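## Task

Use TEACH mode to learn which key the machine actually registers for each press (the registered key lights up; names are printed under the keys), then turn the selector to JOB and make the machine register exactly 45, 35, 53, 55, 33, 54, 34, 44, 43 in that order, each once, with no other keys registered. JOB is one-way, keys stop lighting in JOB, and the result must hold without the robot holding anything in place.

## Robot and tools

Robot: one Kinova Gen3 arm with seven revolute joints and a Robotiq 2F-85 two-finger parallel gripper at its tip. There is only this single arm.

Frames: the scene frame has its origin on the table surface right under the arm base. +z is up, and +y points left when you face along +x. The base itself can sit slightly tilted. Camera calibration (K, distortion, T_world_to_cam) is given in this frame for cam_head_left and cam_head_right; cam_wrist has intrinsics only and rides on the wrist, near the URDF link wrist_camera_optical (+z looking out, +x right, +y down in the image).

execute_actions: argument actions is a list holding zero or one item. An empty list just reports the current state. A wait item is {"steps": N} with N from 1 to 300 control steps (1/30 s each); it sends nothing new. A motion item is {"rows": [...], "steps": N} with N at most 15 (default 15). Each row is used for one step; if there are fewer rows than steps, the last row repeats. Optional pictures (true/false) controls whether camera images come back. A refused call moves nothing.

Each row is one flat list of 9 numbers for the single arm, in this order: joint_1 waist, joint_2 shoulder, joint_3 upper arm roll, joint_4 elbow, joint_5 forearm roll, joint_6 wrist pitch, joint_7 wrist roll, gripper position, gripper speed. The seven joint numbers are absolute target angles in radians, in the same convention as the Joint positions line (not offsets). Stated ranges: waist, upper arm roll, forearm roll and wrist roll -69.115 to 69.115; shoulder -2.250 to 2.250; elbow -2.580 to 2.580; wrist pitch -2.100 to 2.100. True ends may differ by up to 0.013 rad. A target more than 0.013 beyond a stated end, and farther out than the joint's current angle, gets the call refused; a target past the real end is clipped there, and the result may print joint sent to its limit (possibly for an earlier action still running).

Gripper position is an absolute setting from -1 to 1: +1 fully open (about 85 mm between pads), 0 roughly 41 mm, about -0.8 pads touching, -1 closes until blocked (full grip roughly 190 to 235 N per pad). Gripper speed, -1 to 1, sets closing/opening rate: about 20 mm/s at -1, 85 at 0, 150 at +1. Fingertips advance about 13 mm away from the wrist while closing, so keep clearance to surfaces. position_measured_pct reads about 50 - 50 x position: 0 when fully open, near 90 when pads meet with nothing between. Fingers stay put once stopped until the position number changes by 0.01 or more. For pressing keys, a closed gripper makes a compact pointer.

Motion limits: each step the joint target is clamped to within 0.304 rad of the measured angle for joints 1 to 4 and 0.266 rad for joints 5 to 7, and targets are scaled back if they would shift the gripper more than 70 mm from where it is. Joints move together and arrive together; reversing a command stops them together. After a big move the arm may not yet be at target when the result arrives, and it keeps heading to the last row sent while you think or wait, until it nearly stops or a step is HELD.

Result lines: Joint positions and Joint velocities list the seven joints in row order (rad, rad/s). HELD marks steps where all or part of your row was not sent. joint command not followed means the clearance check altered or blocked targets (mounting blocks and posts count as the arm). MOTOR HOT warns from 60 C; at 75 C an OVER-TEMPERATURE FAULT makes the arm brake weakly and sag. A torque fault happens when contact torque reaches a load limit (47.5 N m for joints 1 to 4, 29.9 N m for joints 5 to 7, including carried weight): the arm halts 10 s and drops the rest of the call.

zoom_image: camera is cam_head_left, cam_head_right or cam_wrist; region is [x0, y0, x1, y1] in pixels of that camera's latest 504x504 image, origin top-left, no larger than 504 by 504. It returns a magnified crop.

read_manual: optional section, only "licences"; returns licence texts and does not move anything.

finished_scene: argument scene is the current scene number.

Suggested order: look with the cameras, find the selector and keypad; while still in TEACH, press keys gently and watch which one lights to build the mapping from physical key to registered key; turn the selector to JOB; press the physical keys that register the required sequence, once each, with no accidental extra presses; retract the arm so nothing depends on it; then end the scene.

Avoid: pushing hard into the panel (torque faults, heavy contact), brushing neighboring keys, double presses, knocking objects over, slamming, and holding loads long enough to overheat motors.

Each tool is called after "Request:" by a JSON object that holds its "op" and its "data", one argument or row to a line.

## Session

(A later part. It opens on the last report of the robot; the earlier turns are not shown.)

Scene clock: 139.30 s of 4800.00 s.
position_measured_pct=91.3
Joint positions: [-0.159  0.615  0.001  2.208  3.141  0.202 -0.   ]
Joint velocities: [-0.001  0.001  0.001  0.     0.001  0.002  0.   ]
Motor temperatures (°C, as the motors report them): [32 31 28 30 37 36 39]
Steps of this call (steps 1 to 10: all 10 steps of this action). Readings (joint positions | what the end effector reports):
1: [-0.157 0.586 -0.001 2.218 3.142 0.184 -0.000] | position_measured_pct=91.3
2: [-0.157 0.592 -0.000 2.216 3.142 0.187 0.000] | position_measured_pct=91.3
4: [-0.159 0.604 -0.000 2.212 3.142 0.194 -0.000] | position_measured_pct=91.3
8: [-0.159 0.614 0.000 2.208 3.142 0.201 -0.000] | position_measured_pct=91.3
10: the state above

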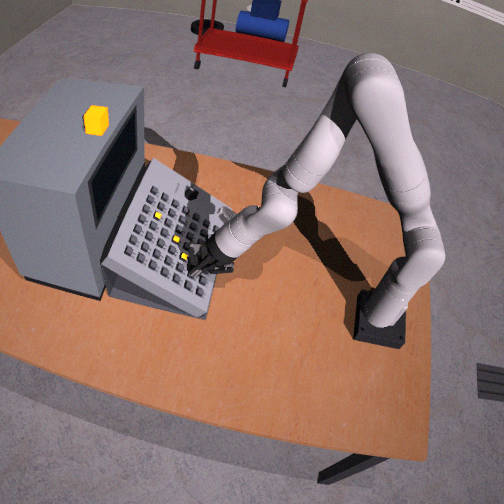

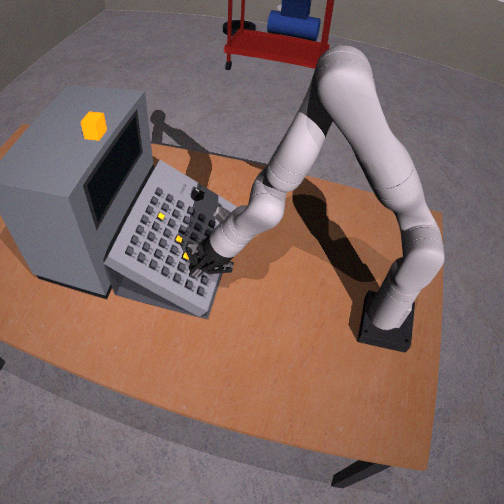

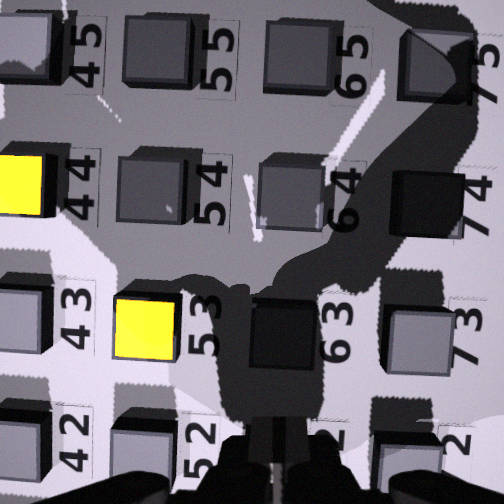

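Request:
{"op": "execute_actions", "data": {
  "actions": [
    {"rows":[[-0.16,0.581,0,2.22,3.1416,0.181,0,-1,0],[-0.16,0.581,0,2.22,3.1416,0.181,0,-1,0],[-0.16,0.581,0,2.22,3.1416,0.181,0,-1,0],[-0.16,0.581,0,2.22,3.1416,0.181,0,-1,0],[-0.158,0.568,0,2.118,3.1416,0.066,0,-1,0]],"steps":13}
  ],
  "pictures": false
}}

Request:
{"op": "execute_actions", "data": {
  "actions": [
    {"rows":[[-0.158,0.585,0,2.111,3.1416,0.076,0,-1,0],[-0.158,0.585,0,2.111,3.1416,0.076,0,-1,0],[-0.158,0.59,0,2.109,3.1416,0.079,0,-1,0],[-0.158,0.595,0,2.107,3.1416,0.082,0,-1,0],[-0.158,0.599,0,2.105,3.1416,0.084,0,-1,0],[-0.158,0.603,0,2.103,3.1416,0.086,0,-1,0]],"steps":10}
  ]
}}

Request:
{"op": "execute_actions", "data": {
  "actions": [
    {"rows":[[-0.158,0.568,0,2.118,3.1416,0.066,0,-1,0],[-0.158,0.568,0,2.118,3.1416,0.066,0,-1,0],[-0.158,0.568,0,2.118,3.1416,0.066,0,-1,0],[-0.158,0.568,0,2.118,3.1416,0.066,0,-1,0],[-0.153,0.566,0,2.012,3.1416,-0.042,0,-1,0]],"steps":13}
  ],
  "pictures": false
}}

Request:
{"op": "execute_actions", "data": {
  "actions": [
    {"rows":[[-0.153,0.583,0,2.005,3.1416,-0.032,0,-1,0],[-0.153,0.583,0,2.005,3.1416,-0.032,0,-1,0],[-0.153,0.588,0,2.003,3.1416,-0.029,0,-1,0],[-0.153,0.593,0,2.001,3.1416,-0.026,0,-1,0],[-0.153,0.597,0,1.999,3.1416,-0.024,0,-1,0],[-0.153,0.601,0,1.997,3.1416,-0.022,0,-1,0]],"steps":10}
  ]
}}

Request:
{"op": "execute_actions", "data": {
  "actions": [
    {"rows":[[-0.153,0.566,0,2.012,3.1416,-0.042,0,-1,0],[-0.153,0.566,0,2.012,3.1416,-0.042,0,-1,0],[-0.153,0.566,0,2.012,3.1416,-0.042,0,-1,0],[-0.153,0.566,0,2.012,3.1416,-0.042,0,-1,0],[-0.091,0.565,0,2.012,3.1416,-0.043,0,-1,0]],"steps":12}
  ],
  "pictures": false
}}

Request:
{"op": "execute_actions", "data": {
  "actions": [
    {"rows":[[-0.091,0.582,0,2.005,3.1416,-0.033,0,-1,0],[-0.091,0.582,0,2.005,3.1416,-0.033,0,-1,0],[-0.091,0.587,0,2.003,3.1416,-0.03,0,-1,0],[-0.091,0.592,0,2.001,3.1416,-0.027,0,-1,0],[-0.091,0.596,0,1.999,3.1416,-0.025,0,-1,0],[-0.091,0.6,0,1.997,3.1416,-0.023,0,-1,0]],"steps":10}
  ]
}}

Request:
{"op": "execute_actions", "data": {
  "actions": [
    {"rows":[[-0.091,0.565,0,2.012,3.1416,-0.043,0,-1,0],[-0.091,0.565,0,2.012,3.1416,-0.043,0,-1,0],[-0.091,0.565,0,2.012,3.1416,-0.043,0,-1,0],[-0.091,0.565,0,2.012,3.1416,-0.043,0,-1,0],[-0.093,0.57,0,2.224,3.1416,0.174,0,-1,0]],"steps":15}
  ],
  "pictures": false
}}

Request:
{"op": "execute_actions", "data": {
  "actions": [
    {"rows":[[-0.093,0.58,0,2.22,3.1416,0.18,0,-1,0],[-0.093,0.59,0,2.216,3.1416,0.186,0,-1,0],[-0.093,0.596,0,2.213,3.1416,0.189,0,-1,0],[-0.093,0.601,0,2.211,3.1416,0.192,0,-1,0],[-0.093,0.606,0,2.209,3.1416,0.195,0,-1,0],[-0.093,0.61,0,2.207,3.1416,0.197,0,-1,0],[-0.093,0.614,0,2.205,3.1416,0.199,0,-1,0]],"steps":11}
  ]
}}

Request:
{"op": "execute_actions", "data": {
  "actions": [
    {"rows":[[-0.093,0.579,0,2.22,3.1416,0.179,0,-1,0],[-0.093,0.579,0,2.22,3.1416,0.179,0,-1,0],[-0.093,0.579,0,2.22,3.1416,0.179,0,-1,0],[-0.093,0.579,0,2.22,3.1416,0.179,0,-1,0],[-0.025,0.578,0,2.213,3.1416,0.171,0,-1,0]],"steps":12}
  ],
  "pictures": false
}}

Request:
{"op": "execute_actions", "data": {
  "actions": [
    {"rows":[[-0.025,0.595,0,2.206,3.1416,0.181,0,-1,0],[-0.025,0.595,0,2.206,3.1416,0.181,0,-1,0],[-0.025,0.6,0,2.204,3.1416,0.184,0,-1,0],[-0.025,0.605,0,2.202,3.1416,0.187,0,-1,0],[-0.025,0.609,0,2.2,3.1416,0.189,0,-1,0],[-0.025,0.613,0,2.198,3.1416,0.191,0,-1,0]],"steps":10}
  ]
}}

Request:
{"op": "execute_actions", "data": {
  "actions": [
    {"rows":[[-0.025,0.578,0,2.213,3.1416,0.171,0,-1,0],[-0.025,0.578,0,2.213,3.1416,0.171,0,-1,0],[-0.025,0.578,0,2.213,3.1416,0.171,0,-1,0],[-0.025,0.578,0,2.213,3.1416,0.171,0,-1,0],[-0.028,0.567,0,2.11,3.1416,0.057,0,-1,0]],"steps":13}
  ],
  "pictures": false
}}

Request:
{"op": "execute_actions", "data": {
  "actions": [
    {"rows":[[-0.028,0.584,0,2.103,3.1416,0.067,0,-1,0],[-0.028,0.584,0,2.103,3.1416,0.067,0,-1,0],[-0.028,0.589,0,2.101,3.1416,0.07,0,-1,0],[-0.028,0.594,0,2.099,3.1416,0.073,0,-1,0],[-0.028,0.598,0,2.097,3.1416,0.075,0,-1,0],[-0.028,0.602,0,2.095,3.1416,0.077,0,-1,0]],"steps":10}
  ]
}}

Request:
{"op": "execute_actions", "data": {
  "actions": [
    {"rows":[[-0.028,0.567,0,2.11,3.1416,0.057,0,-1,0],[-0.028,0.567,0,2.11,3.1416,0.057,0,-1,0],[-0.028,0.567,0,2.11,3.1416,0.057,0,-1,0],[-0.028,0.567,0,2.11,3.1416,0.057,0,-1,0],[-0.03,0.565,0,2.004,3.1416,-0.051,0,-1,0]],"steps":13}
  ],
  "pictures": false
}}

Request:
{"op": "execute_actions", "data": {
  "actions": [
    {"rows":[[-0.03,0.582,0,1.997,3.1416,-0.041,0,-1,0],[-0.03,0.582,0,1.997,3.1416,-0.041,0,-1,0],[-0.03,0.587,0,1.995,3.1416,-0.038,0,-1,0],[-0.03,0.592,0,1.993,3.1416,-0.035,0,-1,0],[-0.03,0.596,0,1.991,3.1416,-0.033,0,-1,0],[-0.03,0.6,0,1.989,3.1416,-0.031,0,-1,0]],"steps":10}
  ]
}}

Request:
{"op": "execute_actions", "data": {
  "actions": [
    {"rows":[[-0.03,0.46,0,2.032,3.1416,-0.128,0,-1,0],[-0.03,0.46,0,2.032,3.1416,-0.128,0,-1,0],[-0.03,0.46,0,2.032,3.1416,-0.128,0,-1,0],[-0.03,0.46,0,2.032,3.1416,-0.128,0,-1,0],[0.13,0.46,0,2.0,3.1416,-0.16,0,-1,0]],"steps":15}
  ],
  "pictures": false
}}

Request:
{"op": "execute_actions", "data": {
  "actions": [
    {"steps":10}
  ]
}}

Scene clock: 171.97 s of 4800.00 s.
position_measured_pct=91.3
Joint positions: [-0.158  0.569 -0.     2.12   3.142  0.069  0.   ]
Joint velocities: [-0.001 -0.016 -0.001 -0.1   -0.001 -0.055  0.001]
Motor temperatures (°C, as the motors report them): [32 31 28 30 37 36 39]
Steps of this call (steps 1 to 15: the robot went on to your last target; steps 16 to 90: nothing new was sent; then 29.23 s passed at rest; steps 91 to 103: all 13 steps of this action). Readings (joint positions | what the end effector reports):
91: [-0.159 0.613 0.001 2.208 3.141 0.202 -0.000] | position_measured_pct=91.3
92: [-0.159 0.608 0.000 2.210 3.142 0.199 -0.000] | position_measured_pct=91.3
94: [-0.160 0.586 0.000 2.217 3.142 0.188 0.000] | position_measured_pct=91.3
98: [-0.159 0.574 0.000 2.195 3.142 0.133 -0.000] | position_measured_pct=91.3
103: the state above

Scene clock: 172.30 s of 4800.00 s.
position_measured_pct=91.3
Joint positions: [-0.158  0.599  0.     2.106  3.142  0.084 -0.   ]
Joint velocities: [ 0.    -0.001 -0.003  0.     0.001 -0.    -0.   ]
Motor temperatures (°C, as the motors report them): [32 31 28 30 37 36 39]
Steps of this call (steps 1 to 10: all 10 steps of this action). Readings (joint positions | what the end effector reports):
1: [-0.158 0.570 -0.000 2.118 3.142 0.068 0.000] | position_measured_pct=91.3
2: [-0.158 0.576 0.000 2.115 3.142 0.071 0.000] | position_measured_pct=91.3
4: [-0.158 0.588 0.000 2.110 3.142 0.077 -0.000] | position_measured_pct=91.3
8: [-0.158 0.599 0.000 2.106 3.142 0.084 -0.000] | position_measured_pct=91.3
10: the state above

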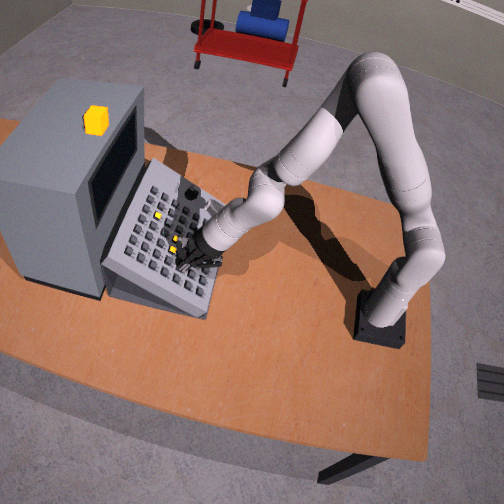

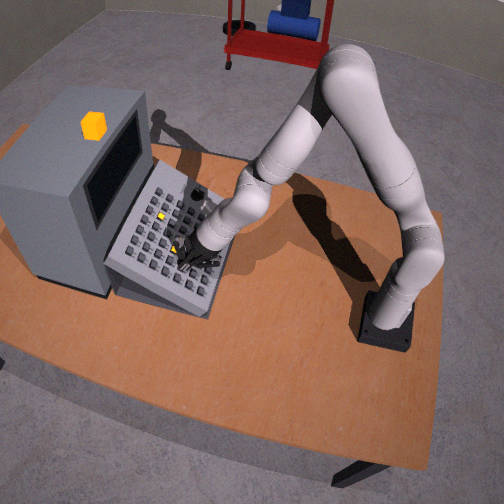

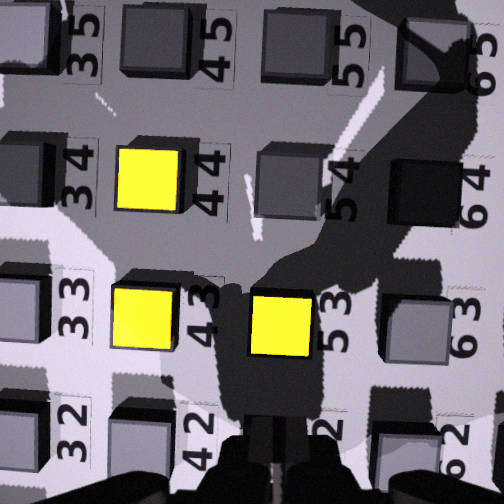

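Scene clock: 172.73 s of 4800.00 s.
position_measured_pct=91.3
Joint positions: [-0.153  0.566  0.     2.015  3.142 -0.039  0.   ]
Joint velocities: [ 0.002 -0.015 -0.001 -0.126  0.    -0.066  0.001]
Motor temperatures (°C, as the motors report them): [32 31 28 30 37 36 39]
Steps of this call (steps 1 to 13: all 13 steps of this action). Readings (joint positions | what the end effector reports):
1: [-0.158 0.598 0.000 2.106 3.142 0.084 -0.000] | position_measured_pct=91.3
2: [-0.158 0.593 0.000 2.108 3.142 0.082 -0.000] | position_measured_pct=91.3
4: [-0.158 0.573 -0.000 2.115 3.142 0.071 -0.000] | position_measured_pct=91.3
8: [-0.156 0.568 -0.000 2.092 3.142 0.023 -0.000] | position_measured_pct=91.3
13: the state above

Scene clock: 173.07 s of 4800.00 s.
position_measured_pct=91.3
Joint positions: [-0.153  0.595  0.     2.     3.142 -0.025 -0.   ]
Joint velocities: [ 0.     0.001  0.001  0.001 -0.     0.002  0.001]
Motor temperatures (°C, as the motors report them): [32 31 28 30 37 36 39]
Steps of this call (steps 1 to 10: all 10 steps of this action). Readings (joint positions | what the end effector reports):
1: [-0.153 0.567 0.000 2.012 3.142 -0.040 0.000] | position_measured_pct=91.3
2: [-0.153 0.573 0.000 2.009 3.142 -0.037 0.000] | position_measured_pct=91.3
4: [-0.153 0.586 0.000 2.004 3.142 -0.031 -0.000] | position_measured_pct=91.3
8: [-0.153 0.595 0.000 2.000 3.142 -0.025 -0.000] | position_measured_pct=91.3
10: the state above

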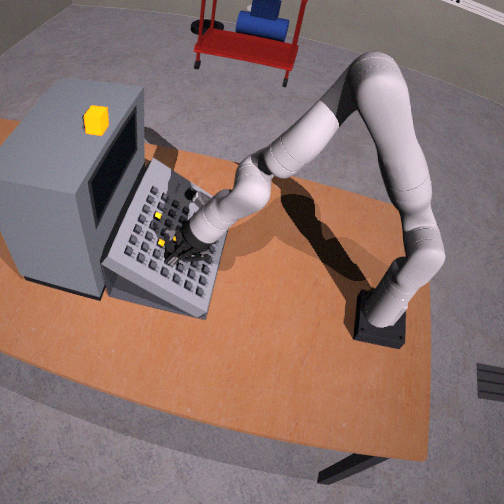

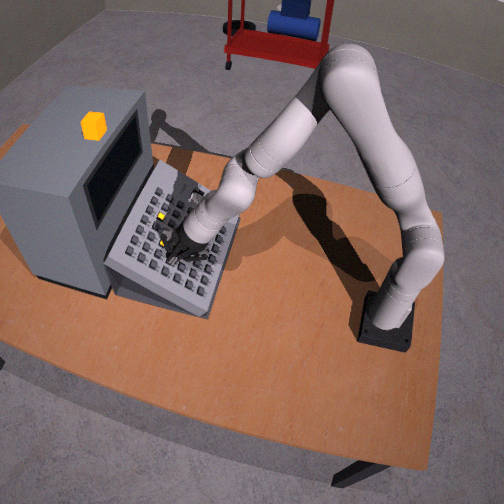

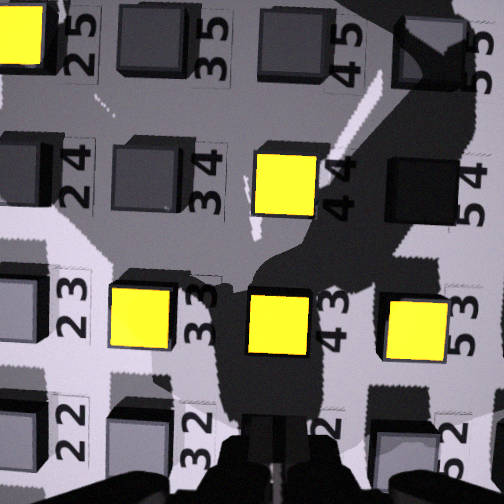

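Scene clock: 173.47 s of 4800.00 s.
position_measured_pct=91.3
Joint positions: [-0.094  0.565  0.002  2.012  3.142 -0.043 -0.   ]
Joint velocities: [ 0.011 -0.003 -0.036 -0.002 -0.    -0.    -0.001]
Motor temperatures (°C, as the motors report them): [32 31 28 30 37 36 39]
Steps of this call (steps 1 to 12: all 12 steps of this action). Readings (joint positions | what the end effector reports):
1: [-0.153 0.595 0.000 2.001 3.142 -0.025 -0.000] | position_measured_pct=91.3
2: [-0.153 0.590 -0.000 2.002 3.142 -0.027 -0.000] | position_measured_pct=91.3
4: [-0.153 0.570 -0.000 2.009 3.142 -0.037 -0.000] | position_measured_pct=91.3
8: [-0.118 0.566 -0.003 2.012 3.142 -0.043 0.000] | position_measured_pct=91.3
12: the state above

Scene clock: 173.80 s of 4800.00 s.
position_measured_pct=91.3
Joint positions: [-0.091  0.596 -0.     2.     3.142 -0.025 -0.   ]
Joint velocities: [ 0.001 -0.001  0.    -0.001  0.001  0.002  0.001]
Motor temperatures (°C, as the motors report them): [32 31 28 30 37 36 39]
Steps of this call (steps 1 to 10: all 10 steps of this action). Readings (joint positions | what the end effector reports):
1: [-0.094 0.567 0.001 2.012 3.142 -0.042 -0.000] | position_measured_pct=91.3
2: [-0.093 0.573 0.000 2.009 3.142 -0.039 0.000] | position_measured_pct=91.3
4: [-0.092 0.585 -0.000 2.004 3.142 -0.032 -0.000] | position_measured_pct=91.3
8: [-0.092 0.595 -0.000 2.000 3.142 -0.026 -0.000] | position_measured_pct=91.3
10: the state above

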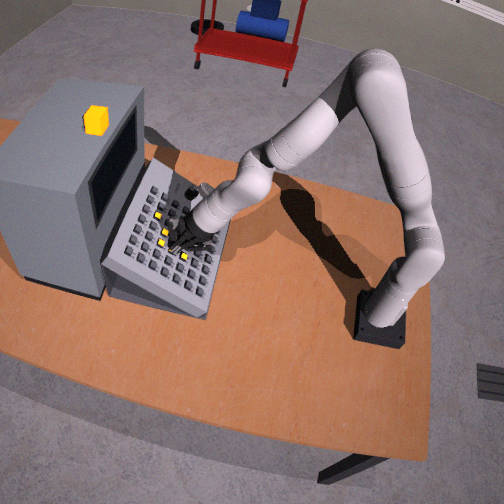

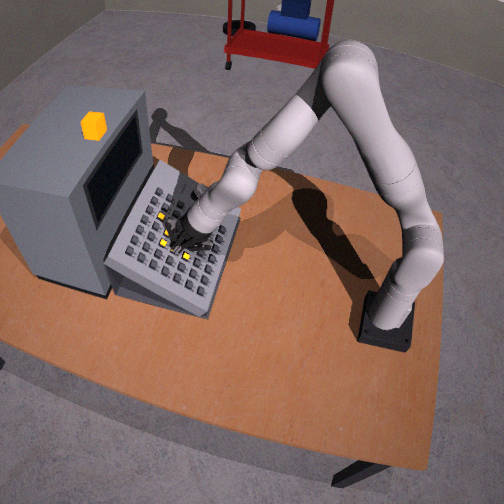

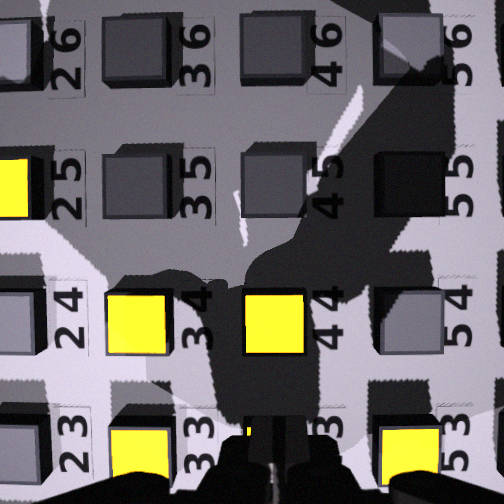

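Scene clock: 174.30 s of 4800.00 s.
position_measured_pct=91.3
Joint positions: [-0.093  0.571  0.     2.216  3.142  0.164 -0.   ]
Joint velocities: [-0.001  0.005  0.001  0.245 -0.001  0.306  0.   ]
Motor temperatures (°C, as the motors report them): [32 31 28 30 37 36 39]
Steps of this call (steps 1 to 15: all 15 steps of this action). Readings (joint positions | what the end effector reports):
1: [-0.091 0.595 -0.000 2.000 3.142 -0.026 -0.000] | position_measured_pct=91.3
2: [-0.091 0.590 -0.000 2.002 3.142 -0.028 -0.000] | position_measured_pct=91.3
4: [-0.091 0.570 -0.000 2.009 3.142 -0.038 -0.000] | position_measured_pct=91.3
8: [-0.091 0.567 0.000 2.051 3.142 -0.012 0.000] | position_measured_pct=91.3
15: the state above

Scene clock: 174.67 s of 4800.00 s.
position_measured_pct=91.3
Joint positions: [-0.093  0.612  0.     2.206  3.142  0.198 -0.   ]
Joint velocities: [ 0.     0.01  -0.001 -0.003  0.     0.006 -0.   ]
Motor temperatures (°C, as the motors report them): [32 31 28 30 37 36 39]
Steps of this call (steps 1 to 11: all 11 steps of this action). Readings (joint positions | what the end effector reports):
1: [-0.093 0.572 0.000 2.222 3.142 0.171 -0.000] | position_measured_pct=91.3
2: [-0.093 0.578 0.000 2.222 3.142 0.176 -0.000] | position_measured_pct=91.3
4: [-0.093 0.592 0.000 2.216 3.142 0.185 -0.000] | position_measured_pct=91.3
8: [-0.093 0.611 0.000 2.207 3.142 0.197 -0.000] | position_measured_pct=91.3
11: the state above

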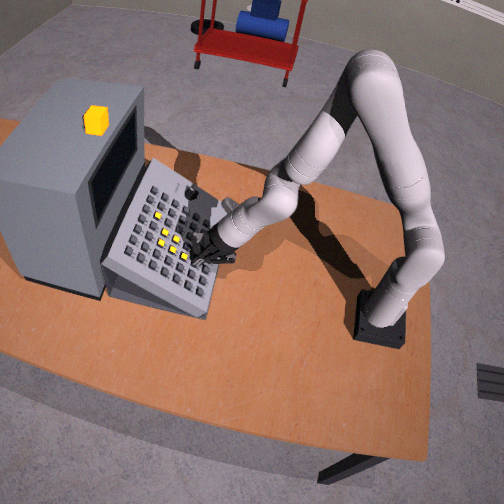

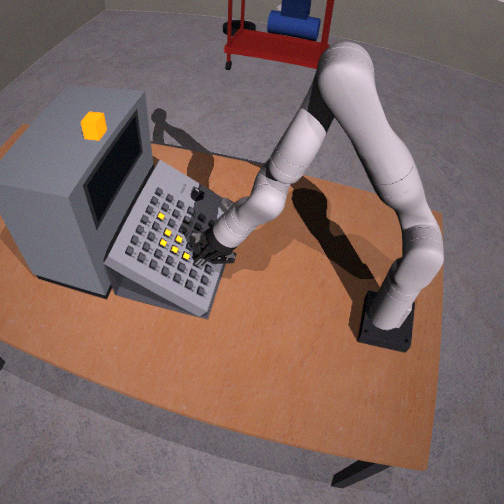

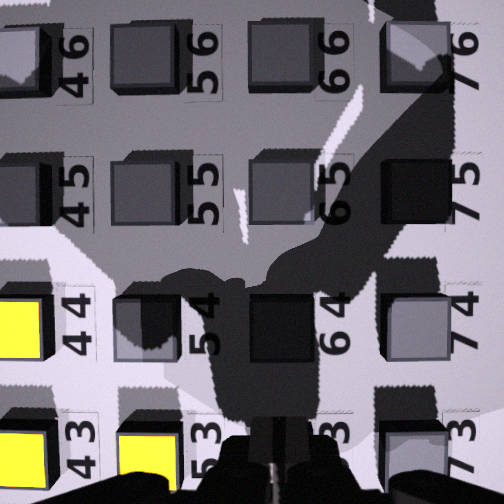

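Scene clock: 175.07 s of 4800.00 s.
position_measured_pct=91.3
Joint positions: [-0.029  0.579  0.002  2.213  3.141  0.171 -0.   ]
Joint velocities: [ 0.006 -0.006 -0.029 -0.002  0.005 -0.003  0.   ]
Motor temperatures (°C, as the motors report them): [32 31 28 30 37 36 39]
Steps of this call (steps 1 to 12: all 12 steps of this action). Readings (joint positions | what the end effector reports):
1: [-0.093 0.611 0.000 2.206 3.142 0.198 -0.000] | position_measured_pct=91.3
2: [-0.093 0.606 0.000 2.209 3.142 0.195 -0.000] | position_measured_pct=91.3
4: [-0.093 0.585 -0.000 2.216 3.142 0.185 0.000] | position_measured_pct=91.3
8: [-0.057 0.580 -0.002 2.216 3.142 0.174 0.000] | position_measured_pct=91.3
12: the state above

Scene clock: 175.40 s of 4800.00 s.
position_measured_pct=91.3
Joint positions: [-0.025  0.611 -0.     2.199  3.142  0.19   0.   ]
Joint velocities: [ 0.001  0.005 -0.002 -0.003 -0.001  0.003 -0.   ]
Motor temperatures (°C, as the motors report them): [32 31 28 30 37 36 39]
Steps of this call (steps 1 to 10: all 10 steps of this action). Readings (joint positions | what the end effector reports):
1: [-0.028 0.580 0.001 2.213 3.142 0.172 -0.000] | position_measured_pct=91.3
2: [-0.028 0.586 0.000 2.210 3.142 0.175 0.000] | position_measured_pct=91.3
4: [-0.027 0.598 0.000 2.205 3.142 0.182 -0.000] | position_measured_pct=91.3
8: [-0.026 0.611 -0.000 2.199 3.142 0.190 0.000] | position_measured_pct=91.3
10: the state above

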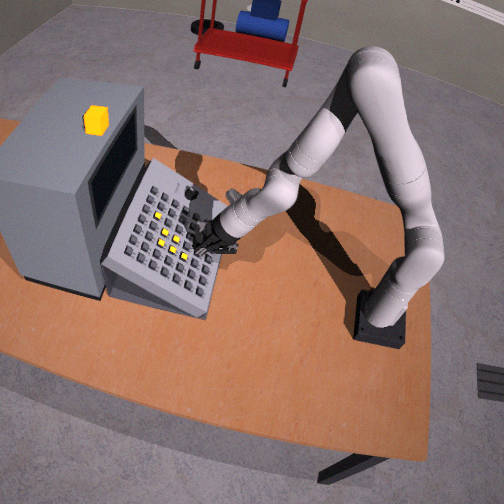

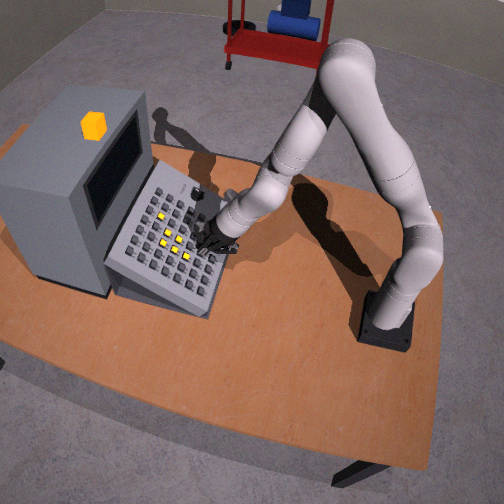

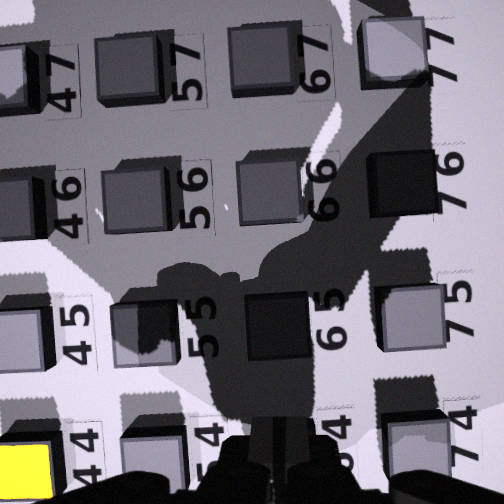

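Scene clock: 175.83 s of 4800.00 s.
position_measured_pct=91.3
Joint positions: [-0.028  0.568 -0.     2.112  3.142  0.06   0.   ]
Joint velocities: [-0.002 -0.016 -0.    -0.103  0.001 -0.062 -0.001]
Motor temperatures (°C, as the motors report them): [32 31 28 30 37 36 39]
Steps of this call (steps 1 to 13: all 13 steps of this action). Readings (joint positions | what the end effector reports):
1: [-0.025 0.611 -0.000 2.199 3.142 0.190 0.000] | position_measured_pct=91.3
2: [-0.025 0.605 -0.000 2.201 3.142 0.187 0.000] | position_measured_pct=91.3
4: [-0.025 0.584 -0.000 2.209 3.142 0.177 0.000] | position_measured_pct=91.3
8: [-0.026 0.572 0.000 2.187 3.142 0.126 -0.000] | position_measured_pct=91.3
13: the state above

Scene clock: 176.17 s of 4800.00 s.
position_measured_pct=91.3
Joint positions: [-0.028  0.6   -0.     2.096  3.142  0.076  0.   ]
Joint velocities: [-0.     0.008  0.    -0.002 -0.001  0.005 -0.   ]
Motor temperatures (°C, as the motors report them): [32 31 28 30 37 36 39]
Steps of this call (steps 1 to 10: all 10 steps of this action). Readings (joint positions | what the end effector reports):
1: [-0.028 0.569 -0.000 2.110 3.142 0.059 0.000] | position_measured_pct=91.3
2: [-0.028 0.575 -0.000 2.107 3.142 0.062 0.000] | position_measured_pct=91.3
4: [-0.028 0.587 -0.000 2.102 3.142 0.068 -0.000] | position_measured_pct=91.3
8: [-0.028 0.600 -0.000 2.096 3.142 0.076 0.000] | position_measured_pct=91.3
10: the state above

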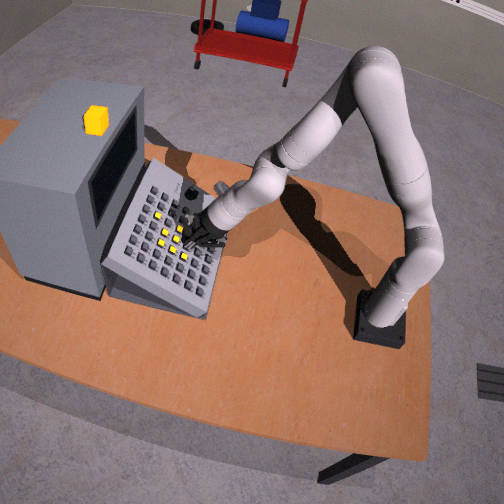

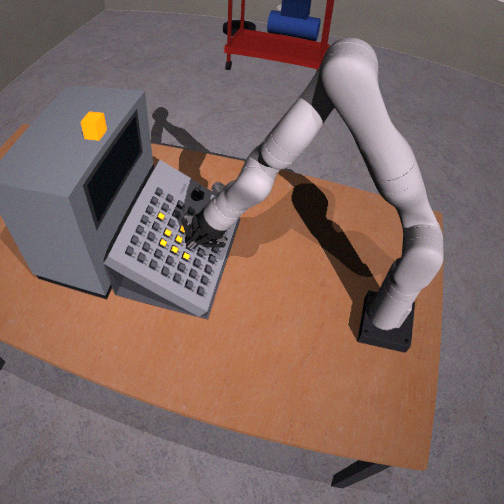

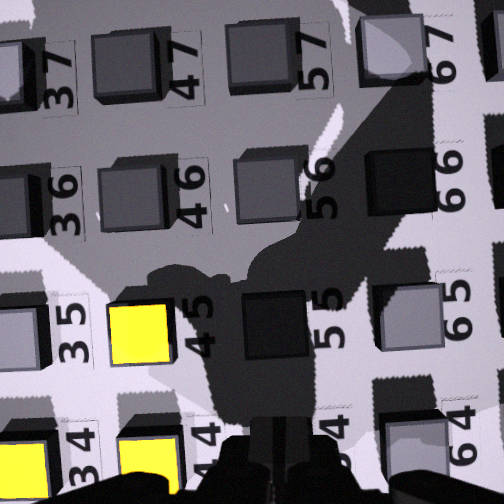

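Scene clock: 176.60 s of 4800.00 s.
position_measured_pct=91.3
Joint positions: [-0.03   0.565 -0.     2.007  3.142 -0.048  0.   ]
Joint velocities: [-0.002 -0.016  0.    -0.128  0.001 -0.065 -0.001]
Motor temperatures (°C, as the motors report them): [32 31 28 30 37 36 39]
Steps of this call (steps 1 to 13: all 13 steps of this action). Readings (joint positions | what the end effector reports):
1: [-0.028 0.599 -0.000 2.096 3.142 0.076 0.000] | position_measured_pct=91.3
2: [-0.028 0.594 -0.000 2.099 3.142 0.073 0.000] | position_measured_pct=91.3
4: [-0.028 0.573 -0.000 2.107 3.142 0.063 0.000] | position_measured_pct=91.3
8: [-0.029 0.568 0.000 2.084 3.142 0.014 -0.000] | position_measured_pct=91.3
13: the state above

Scene clock: 176.93 s of 4800.00 s.
position_measured_pct=91.3
Joint positions: [-0.03   0.598 -0.     1.99   3.142 -0.032  0.   ]
Joint velocities: [ 0.     0.002 -0.     0.001 -0.     0.001 -0.002]
Motor temperatures (°C, as the motors report them): [32 31 28 30 37 36 39]
Steps of this call (steps 1 to 10: all 10 steps of this action). Readings (joint positions | what the end effector reports):
1: [-0.030 0.566 -0.000 2.004 3.142 -0.049 0.000] | position_measured_pct=91.3
2: [-0.030 0.572 -0.000 2.001 3.142 -0.046 0.000] | position_measured_pct=91.3
4: [-0.030 0.585 -0.000 1.996 3.142 -0.040 -0.000] | position_measured_pct=91.3
8: [-0.030 0.598 -0.000 1.990 3.142 -0.032 0.000] | position_measured_pct=91.3
10: the state above

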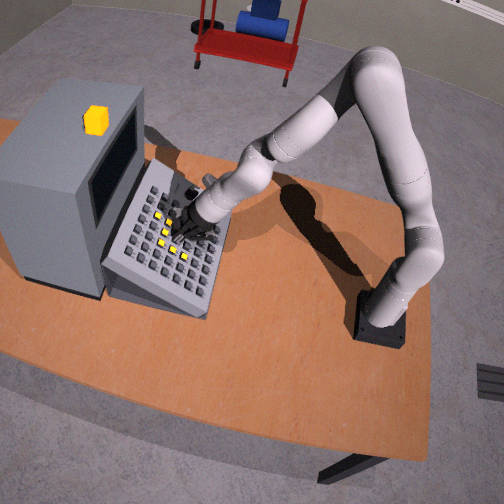

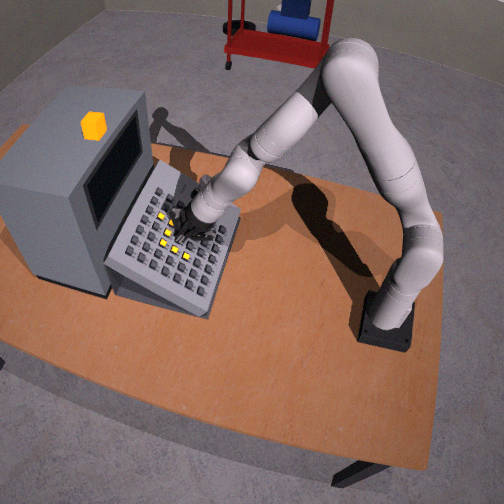

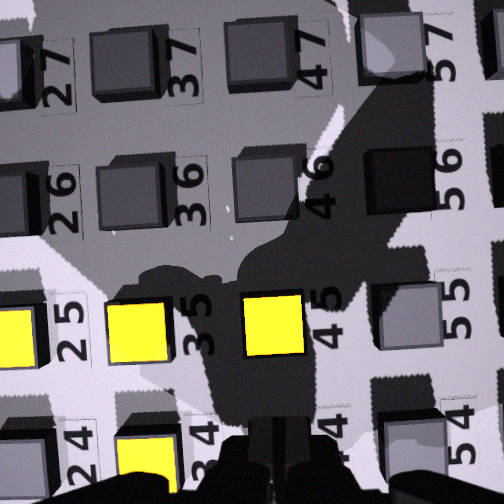

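Scene clock: 177.43 s of 4800.00 s.
position_measured_pct=91.3
Joint positions: [ 0.122  0.462  0.003  2.     3.142 -0.159 -0.   ]
Joint velocities: [ 0.076 -0.025  0.003 -0.008  0.001 -0.035 -0.001]
Motor temperatures (°C, as the motors report them): [32 31 28 30 37 36 39]
Steps of this call (steps 1 to 15: all 15 steps of this action). Readings (joint positions | what the end effector reports):
1: [-0.030 0.597 -0.000 1.991 3.142 -0.032 0.000] | position_measured_pct=91.3
2: [-0.030 0.591 -0.000 1.992 3.142 -0.036 0.000] | position_measured_pct=91.3
4: [-0.030 0.564 -0.000 2.000 3.142 -0.052 0.000] | position_measured_pct=91.3
8: [-0.001 0.490 -0.003 2.009 3.141 -0.114 0.000] | position_measured_pct=91.3
15: the state above

Scene clock: 177.77 s of 4800.00 s.
position_measured_pct=91.3
Joint positions: [ 0.129  0.46   0.     2.     3.142 -0.16  -0.   ]
Joint velocities: [ 0.005 -0.002 -0.001  0.    -0.001  0.    -0.   ]
Motor temperatures (°C, as the motors report them): [32 31 28 30 37 36 39]
Steps of this call (steps 1 to 10: the robot went on to your last target). Readings (joint positions | what the end effector reports):
1: [0.124 0.462 0.002 2.000 3.142 -0.160 -0.000] | position_measured_pct=91.3
2: [0.125 0.461 0.001 2.000 3.142 -0.160 -0.000] | position_measured_pct=91.3
4: [0.127 0.461 0.000 2.000 3.142 -0.160 0.000] | position_measured_pct=91.3
8: [0.129 0.460 0.000 2.000 3.142 -0.160 -0.000] | position_measured_pct=91.3
10: the state above

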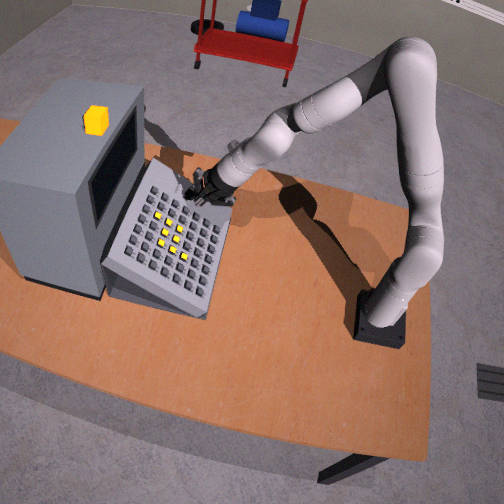

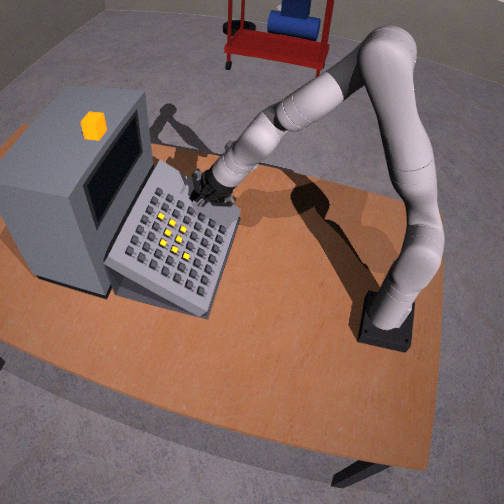

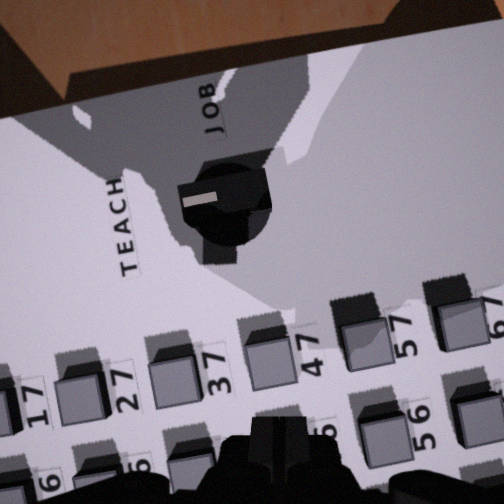

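Request:
{"op": "execute_actions", "data": {
  "actions": [
    {"rows":[[0.387,0.5364,0,1.9043,2.271,-0.307,-0.357,-0.2,0]]}
  ],
  "pictures": false
}}

Request:
{"op": "execute_actions", "data": {
  "actions": [
    {"steps":20}
  ]
}}

Request:
{"op": "zoom_image", "data": {
  "camera": "cam_head_left",
  "region": [160, 130, 250, 220]
}}

Scene clock: 198.97 s of 4800.00 s.
position_measured_pct=60.7
Joint positions: [ 0.359  0.528  0.001  1.914  2.696 -0.293 -0.316]
Joint velocities: [ 0.175  0.053 -0.004 -0.064 -1.216 -0.098 -0.28 ]
Motor temperatures (°C, as the motors report them): [32 32 28 30 37 36 39]
Steps of this call (steps 1 to 15: the robot went on to your last target; steps 16 to 90: nothing new was sent; then 17.70 s passed at rest; steps 91 to 105: all 15 steps of this action). Readings (joint positions | what the end effector reports):
91: [0.132 0.460 -0.000 2.000 3.141 -0.161 -0.001] | position_measured_pct=91.3
92: [0.138 0.462 -0.002 1.997 3.136 -0.163 -0.006] | position_measured_pct=91.3
94: [0.168 0.471 -0.003 1.987 3.108 -0.179 -0.033] | position_measured_pct=86.9
98: [0.272 0.502 0.001 1.948 2.980 -0.238 -0.161] | position_measured_pct=75.4
105: the state above

Scene clock: 199.63 s of 4800.00 s.
position_measured_pct=59.9
Joint positions: [ 0.387  0.536  0.     1.904  2.271 -0.307 -0.357]
Joint velocities: [ 0.001 -0.     0.     0.002 -0.001 -0.    -0.001]
Motor temperatures (°C, as the motors report them): [32 32 28 30 37 36 39]
Steps of this call (steps 1 to 20: the robot went on to your last target). Readings (joint positions | what the end effector reports):
1: [0.364 0.530 0.001 1.912 2.655 -0.296 -0.325] | position_measured_pct=60.3
2: [0.369 0.531 0.001 1.910 2.615 -0.298 -0.331] | position_measured_pct=60.3
4: [0.375 0.533 0.000 1.908 2.534 -0.301 -0.341] | position_measured_pct=59.9
8: [0.383 0.535 0.000 1.906 2.371 -0.305 -0.352] | position_measured_pct=59.9
20: the state above

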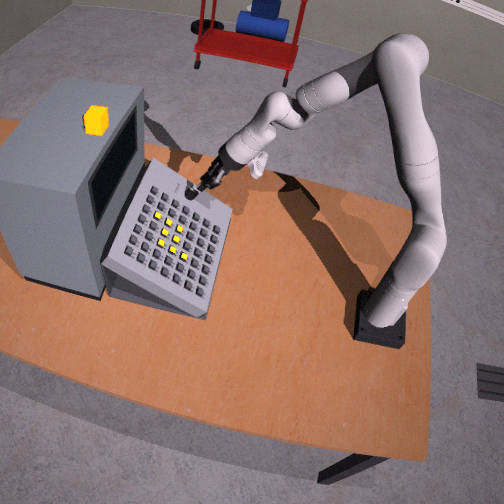

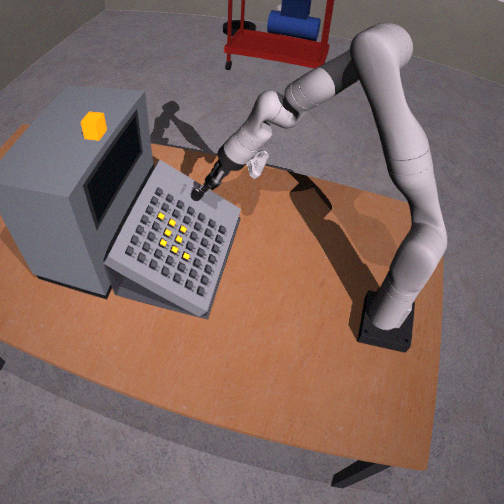

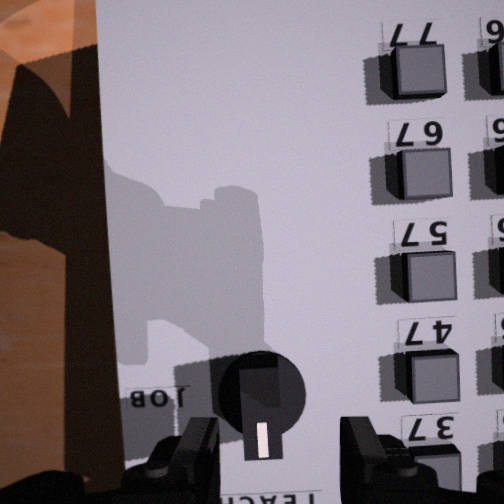

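Region (160, 130, 250, 220) of cam_head_left's 504x504 image, scaled by 5.600, with more detail than that image has.

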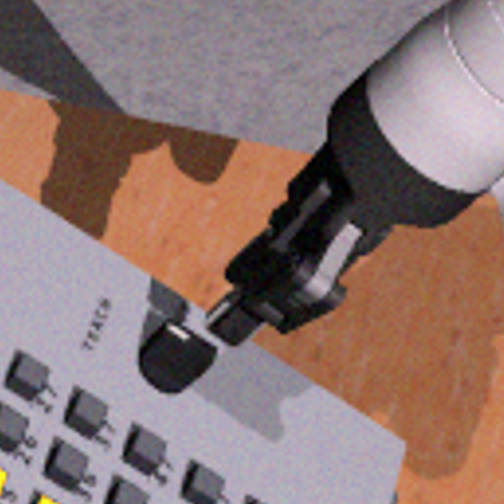

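Request:
{"op": "execute_actions", "data": {
  "actions": [
    {"rows":[[0.372,0.6464,0,1.8664,2.087,-0.255,-0.10,-0.2,0]]}
  ]
}}

Request:
{"op": "zoom_image", "data": {
  "camera": "cam_head_left",
  "region": [160, 130, 250, 220]
}}

Scene clock: 206.43 s of 4800.00 s.
position_measured_pct=59.9
Joint positions: [ 0.372  0.645  0.     1.866  2.087 -0.255 -0.1  ]
Joint velocities: [-0.002  0.014 -0.001  0.     0.     0.    -0.001]
Motor temperatures (°C, as the motors report them): [32 32 28 30 37 36 39]
Steps of this call (steps 1 to 15: the robot went on to your last target; steps 16 to 90: nothing new was sent; then 3.30 s passed at rest; steps 91 to 105: all 15 steps of this action). Readings (joint positions | what the end effector reports):
91: [0.387 0.538 0.000 1.904 2.270 -0.307 -0.356] | position_measured_pct=59.9
92: [0.386 0.543 0.000 1.902 2.263 -0.305 -0.346] | position_measured_pct=59.9
94: [0.383 0.567 0.000 1.894 2.227 -0.294 -0.295] | position_measured_pct=59.9
98: [0.374 0.629 -0.000 1.873 2.117 -0.264 -0.142] | position_measured_pct=59.9
105: the state above

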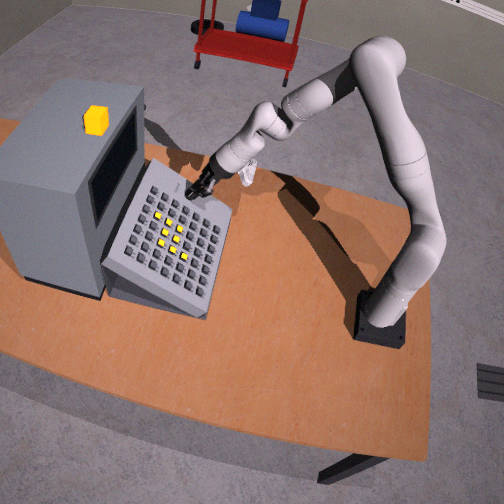

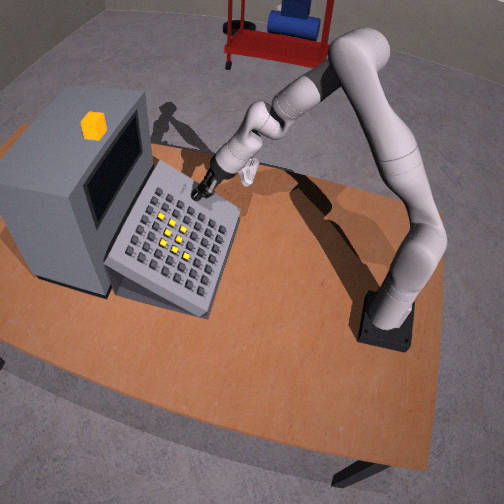

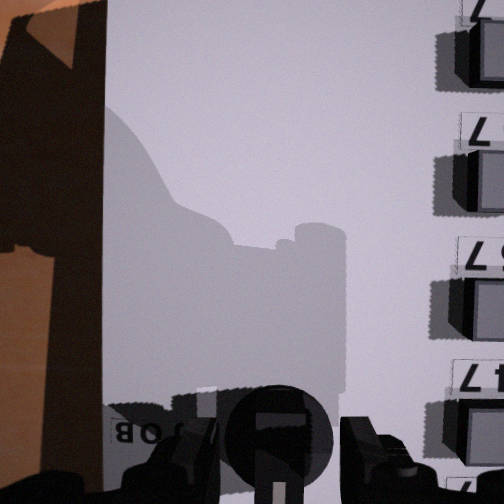

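Region (160, 130, 250, 220) of cam_head_left's 504x504 image, scaled by 5.600, with more detail than that image has.

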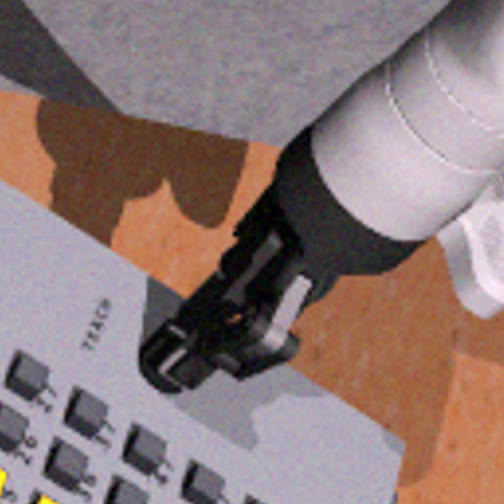

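Request:
{"op": "execute_actions", "data": {
  "actions": [
    {"rows":[[0.372,0.6464,0,1.8664,2.087,-0.255,-0.12,-0.53,0.5],[0.372,0.6464,0,1.8664,2.087,-0.255,-0.12,-0.53,0.5],[0.372,0.6464,0,1.8664,2.087,-0.255,-0.12,-0.53,0.5],[0.372,0.6464,0,1.8664,2.087,-0.255,-0.12,-0.53,0.5],[0.372,0.6464,0,1.8664,2.087,-0.255,-0.12,-0.53,0.5],[0.372,0.6464,0,1.8664,2.087,-0.255,-1.74,-0.53,0.5]]}
  ],
  "pictures": false
}}

Request:
{"op": "execute_actions", "data": {
  "actions": [
    {"steps":40}
  ],
  "pictures": false
}}

Request:
{"op": "execute_actions", "data": {
  "actions": [
    {"rows":[[0.372,0.6464,0,1.8664,2.087,-0.255,-1.70,-0.2,0.5]],"steps":8}
  ]
}}

Scene clock: 213.67 s of 4800.00 s.
position_measured_pct=76.2
Joint positions: [ 0.372  0.646 -0.     1.866  2.087 -0.255 -0.422]
Joint velocities: [-0.001 -0.001 -0.002 -0.001 -0.001 -0.003 -1.214]
Motor temperatures (°C, as the motors report them): [32 32 28 30 37 36 39]
Steps of this call (steps 1 to 15: the robot went on to your last target; steps 16 to 90: nothing new was sent; then 3.73 s passed at rest; steps 91 to 105: all 15 steps of this action). Readings (joint positions | what the end effector reports):
91: [0.372 0.646 0.000 1.866 2.087 -0.255 -0.101] | position_measured_pct=59.9
92: [0.372 0.646 0.000 1.866 2.087 -0.255 -0.109] | position_measured_pct=60.7
94: [0.372 0.646 0.000 1.866 2.087 -0.255 -0.119] | position_measured_pct=66.3
98: [0.372 0.646 0.000 1.866 2.087 -0.255 -0.151] | position_measured_pct=75.4
105: the state above

Scene clock: 215.00 s of 4800.00 s.
position_measured_pct=76.2
Joint positions: [ 0.371  0.646 -0.001  1.865  2.087 -0.255 -1.74 ]
Joint velocities: [ 0.     0.     0.     0.001  0.001 -0.    -0.   ]
Motor temperatures (°C, as the motors report them): [32 32 28 30 37 36 39]
Steps of this call (steps 1 to 40: the robot went on to your last target). Readings (joint positions | what the end effector reports):
1: [0.372 0.646 -0.000 1.866 2.087 -0.255 -0.463] | position_measured_pct=76.2
2: [0.372 0.646 -0.000 1.866 2.087 -0.255 -0.504] | position_measured_pct=76.2
4: [0.372 0.646 -0.000 1.866 2.087 -0.255 -0.585] | position_measured_pct=76.2
8: [0.372 0.646 -0.000 1.866 2.087 -0.255 -0.748] | position_measured_pct=76.2
40: the state above

Scene clock: 215.27 s of 4800.00 s.
position_measured_pct=60.7
Joint positions: [ 0.372  0.646  0.     1.866  2.087 -0.255 -1.7  ]
Joint velocities: [ 0.001  0.     0.001  0.002 -0.001  0.    -0.001]
Motor temperatures (°C, as the motors report them): [32 32 28 30 37 36 39]
Steps of this call (steps 1 to 8: all 8 steps of this action). Readings (joint positions | what the end effector reports):
1: [0.371 0.646 -0.001 1.865 2.087 -0.255 -1.738] | position_measured_pct=76.2
2: [0.371 0.646 -0.001 1.866 2.087 -0.255 -1.729] | position_measured_pct=75.4
4: [0.372 0.646 -0.000 1.866 2.087 -0.255 -1.704] | position_measured_pct=69.8
8: the state above

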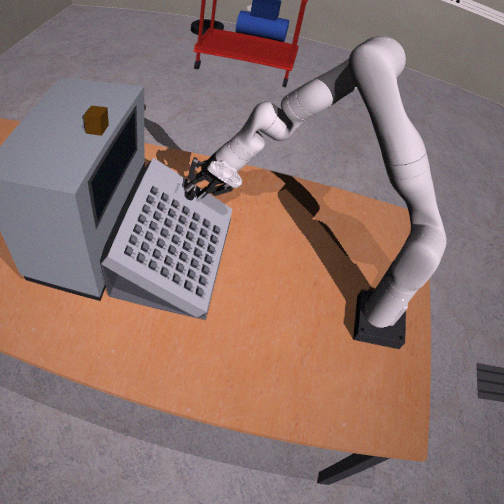

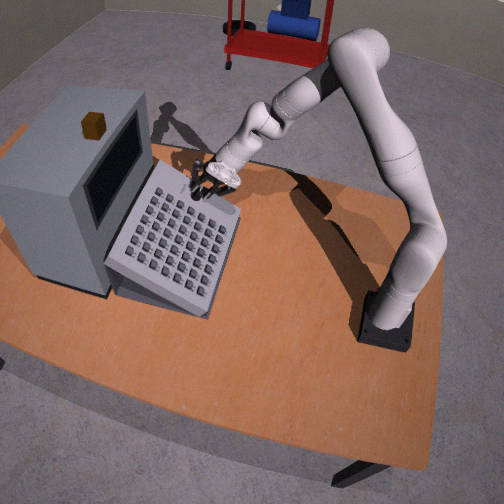

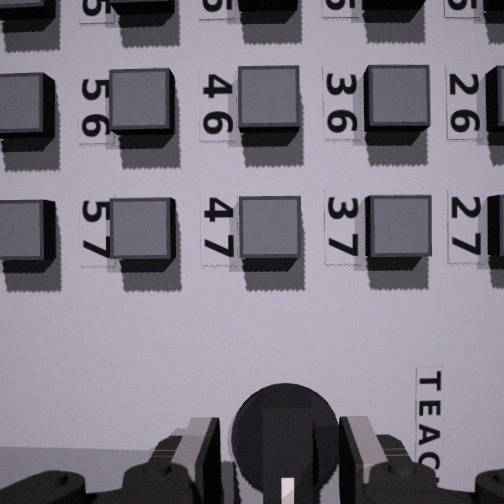

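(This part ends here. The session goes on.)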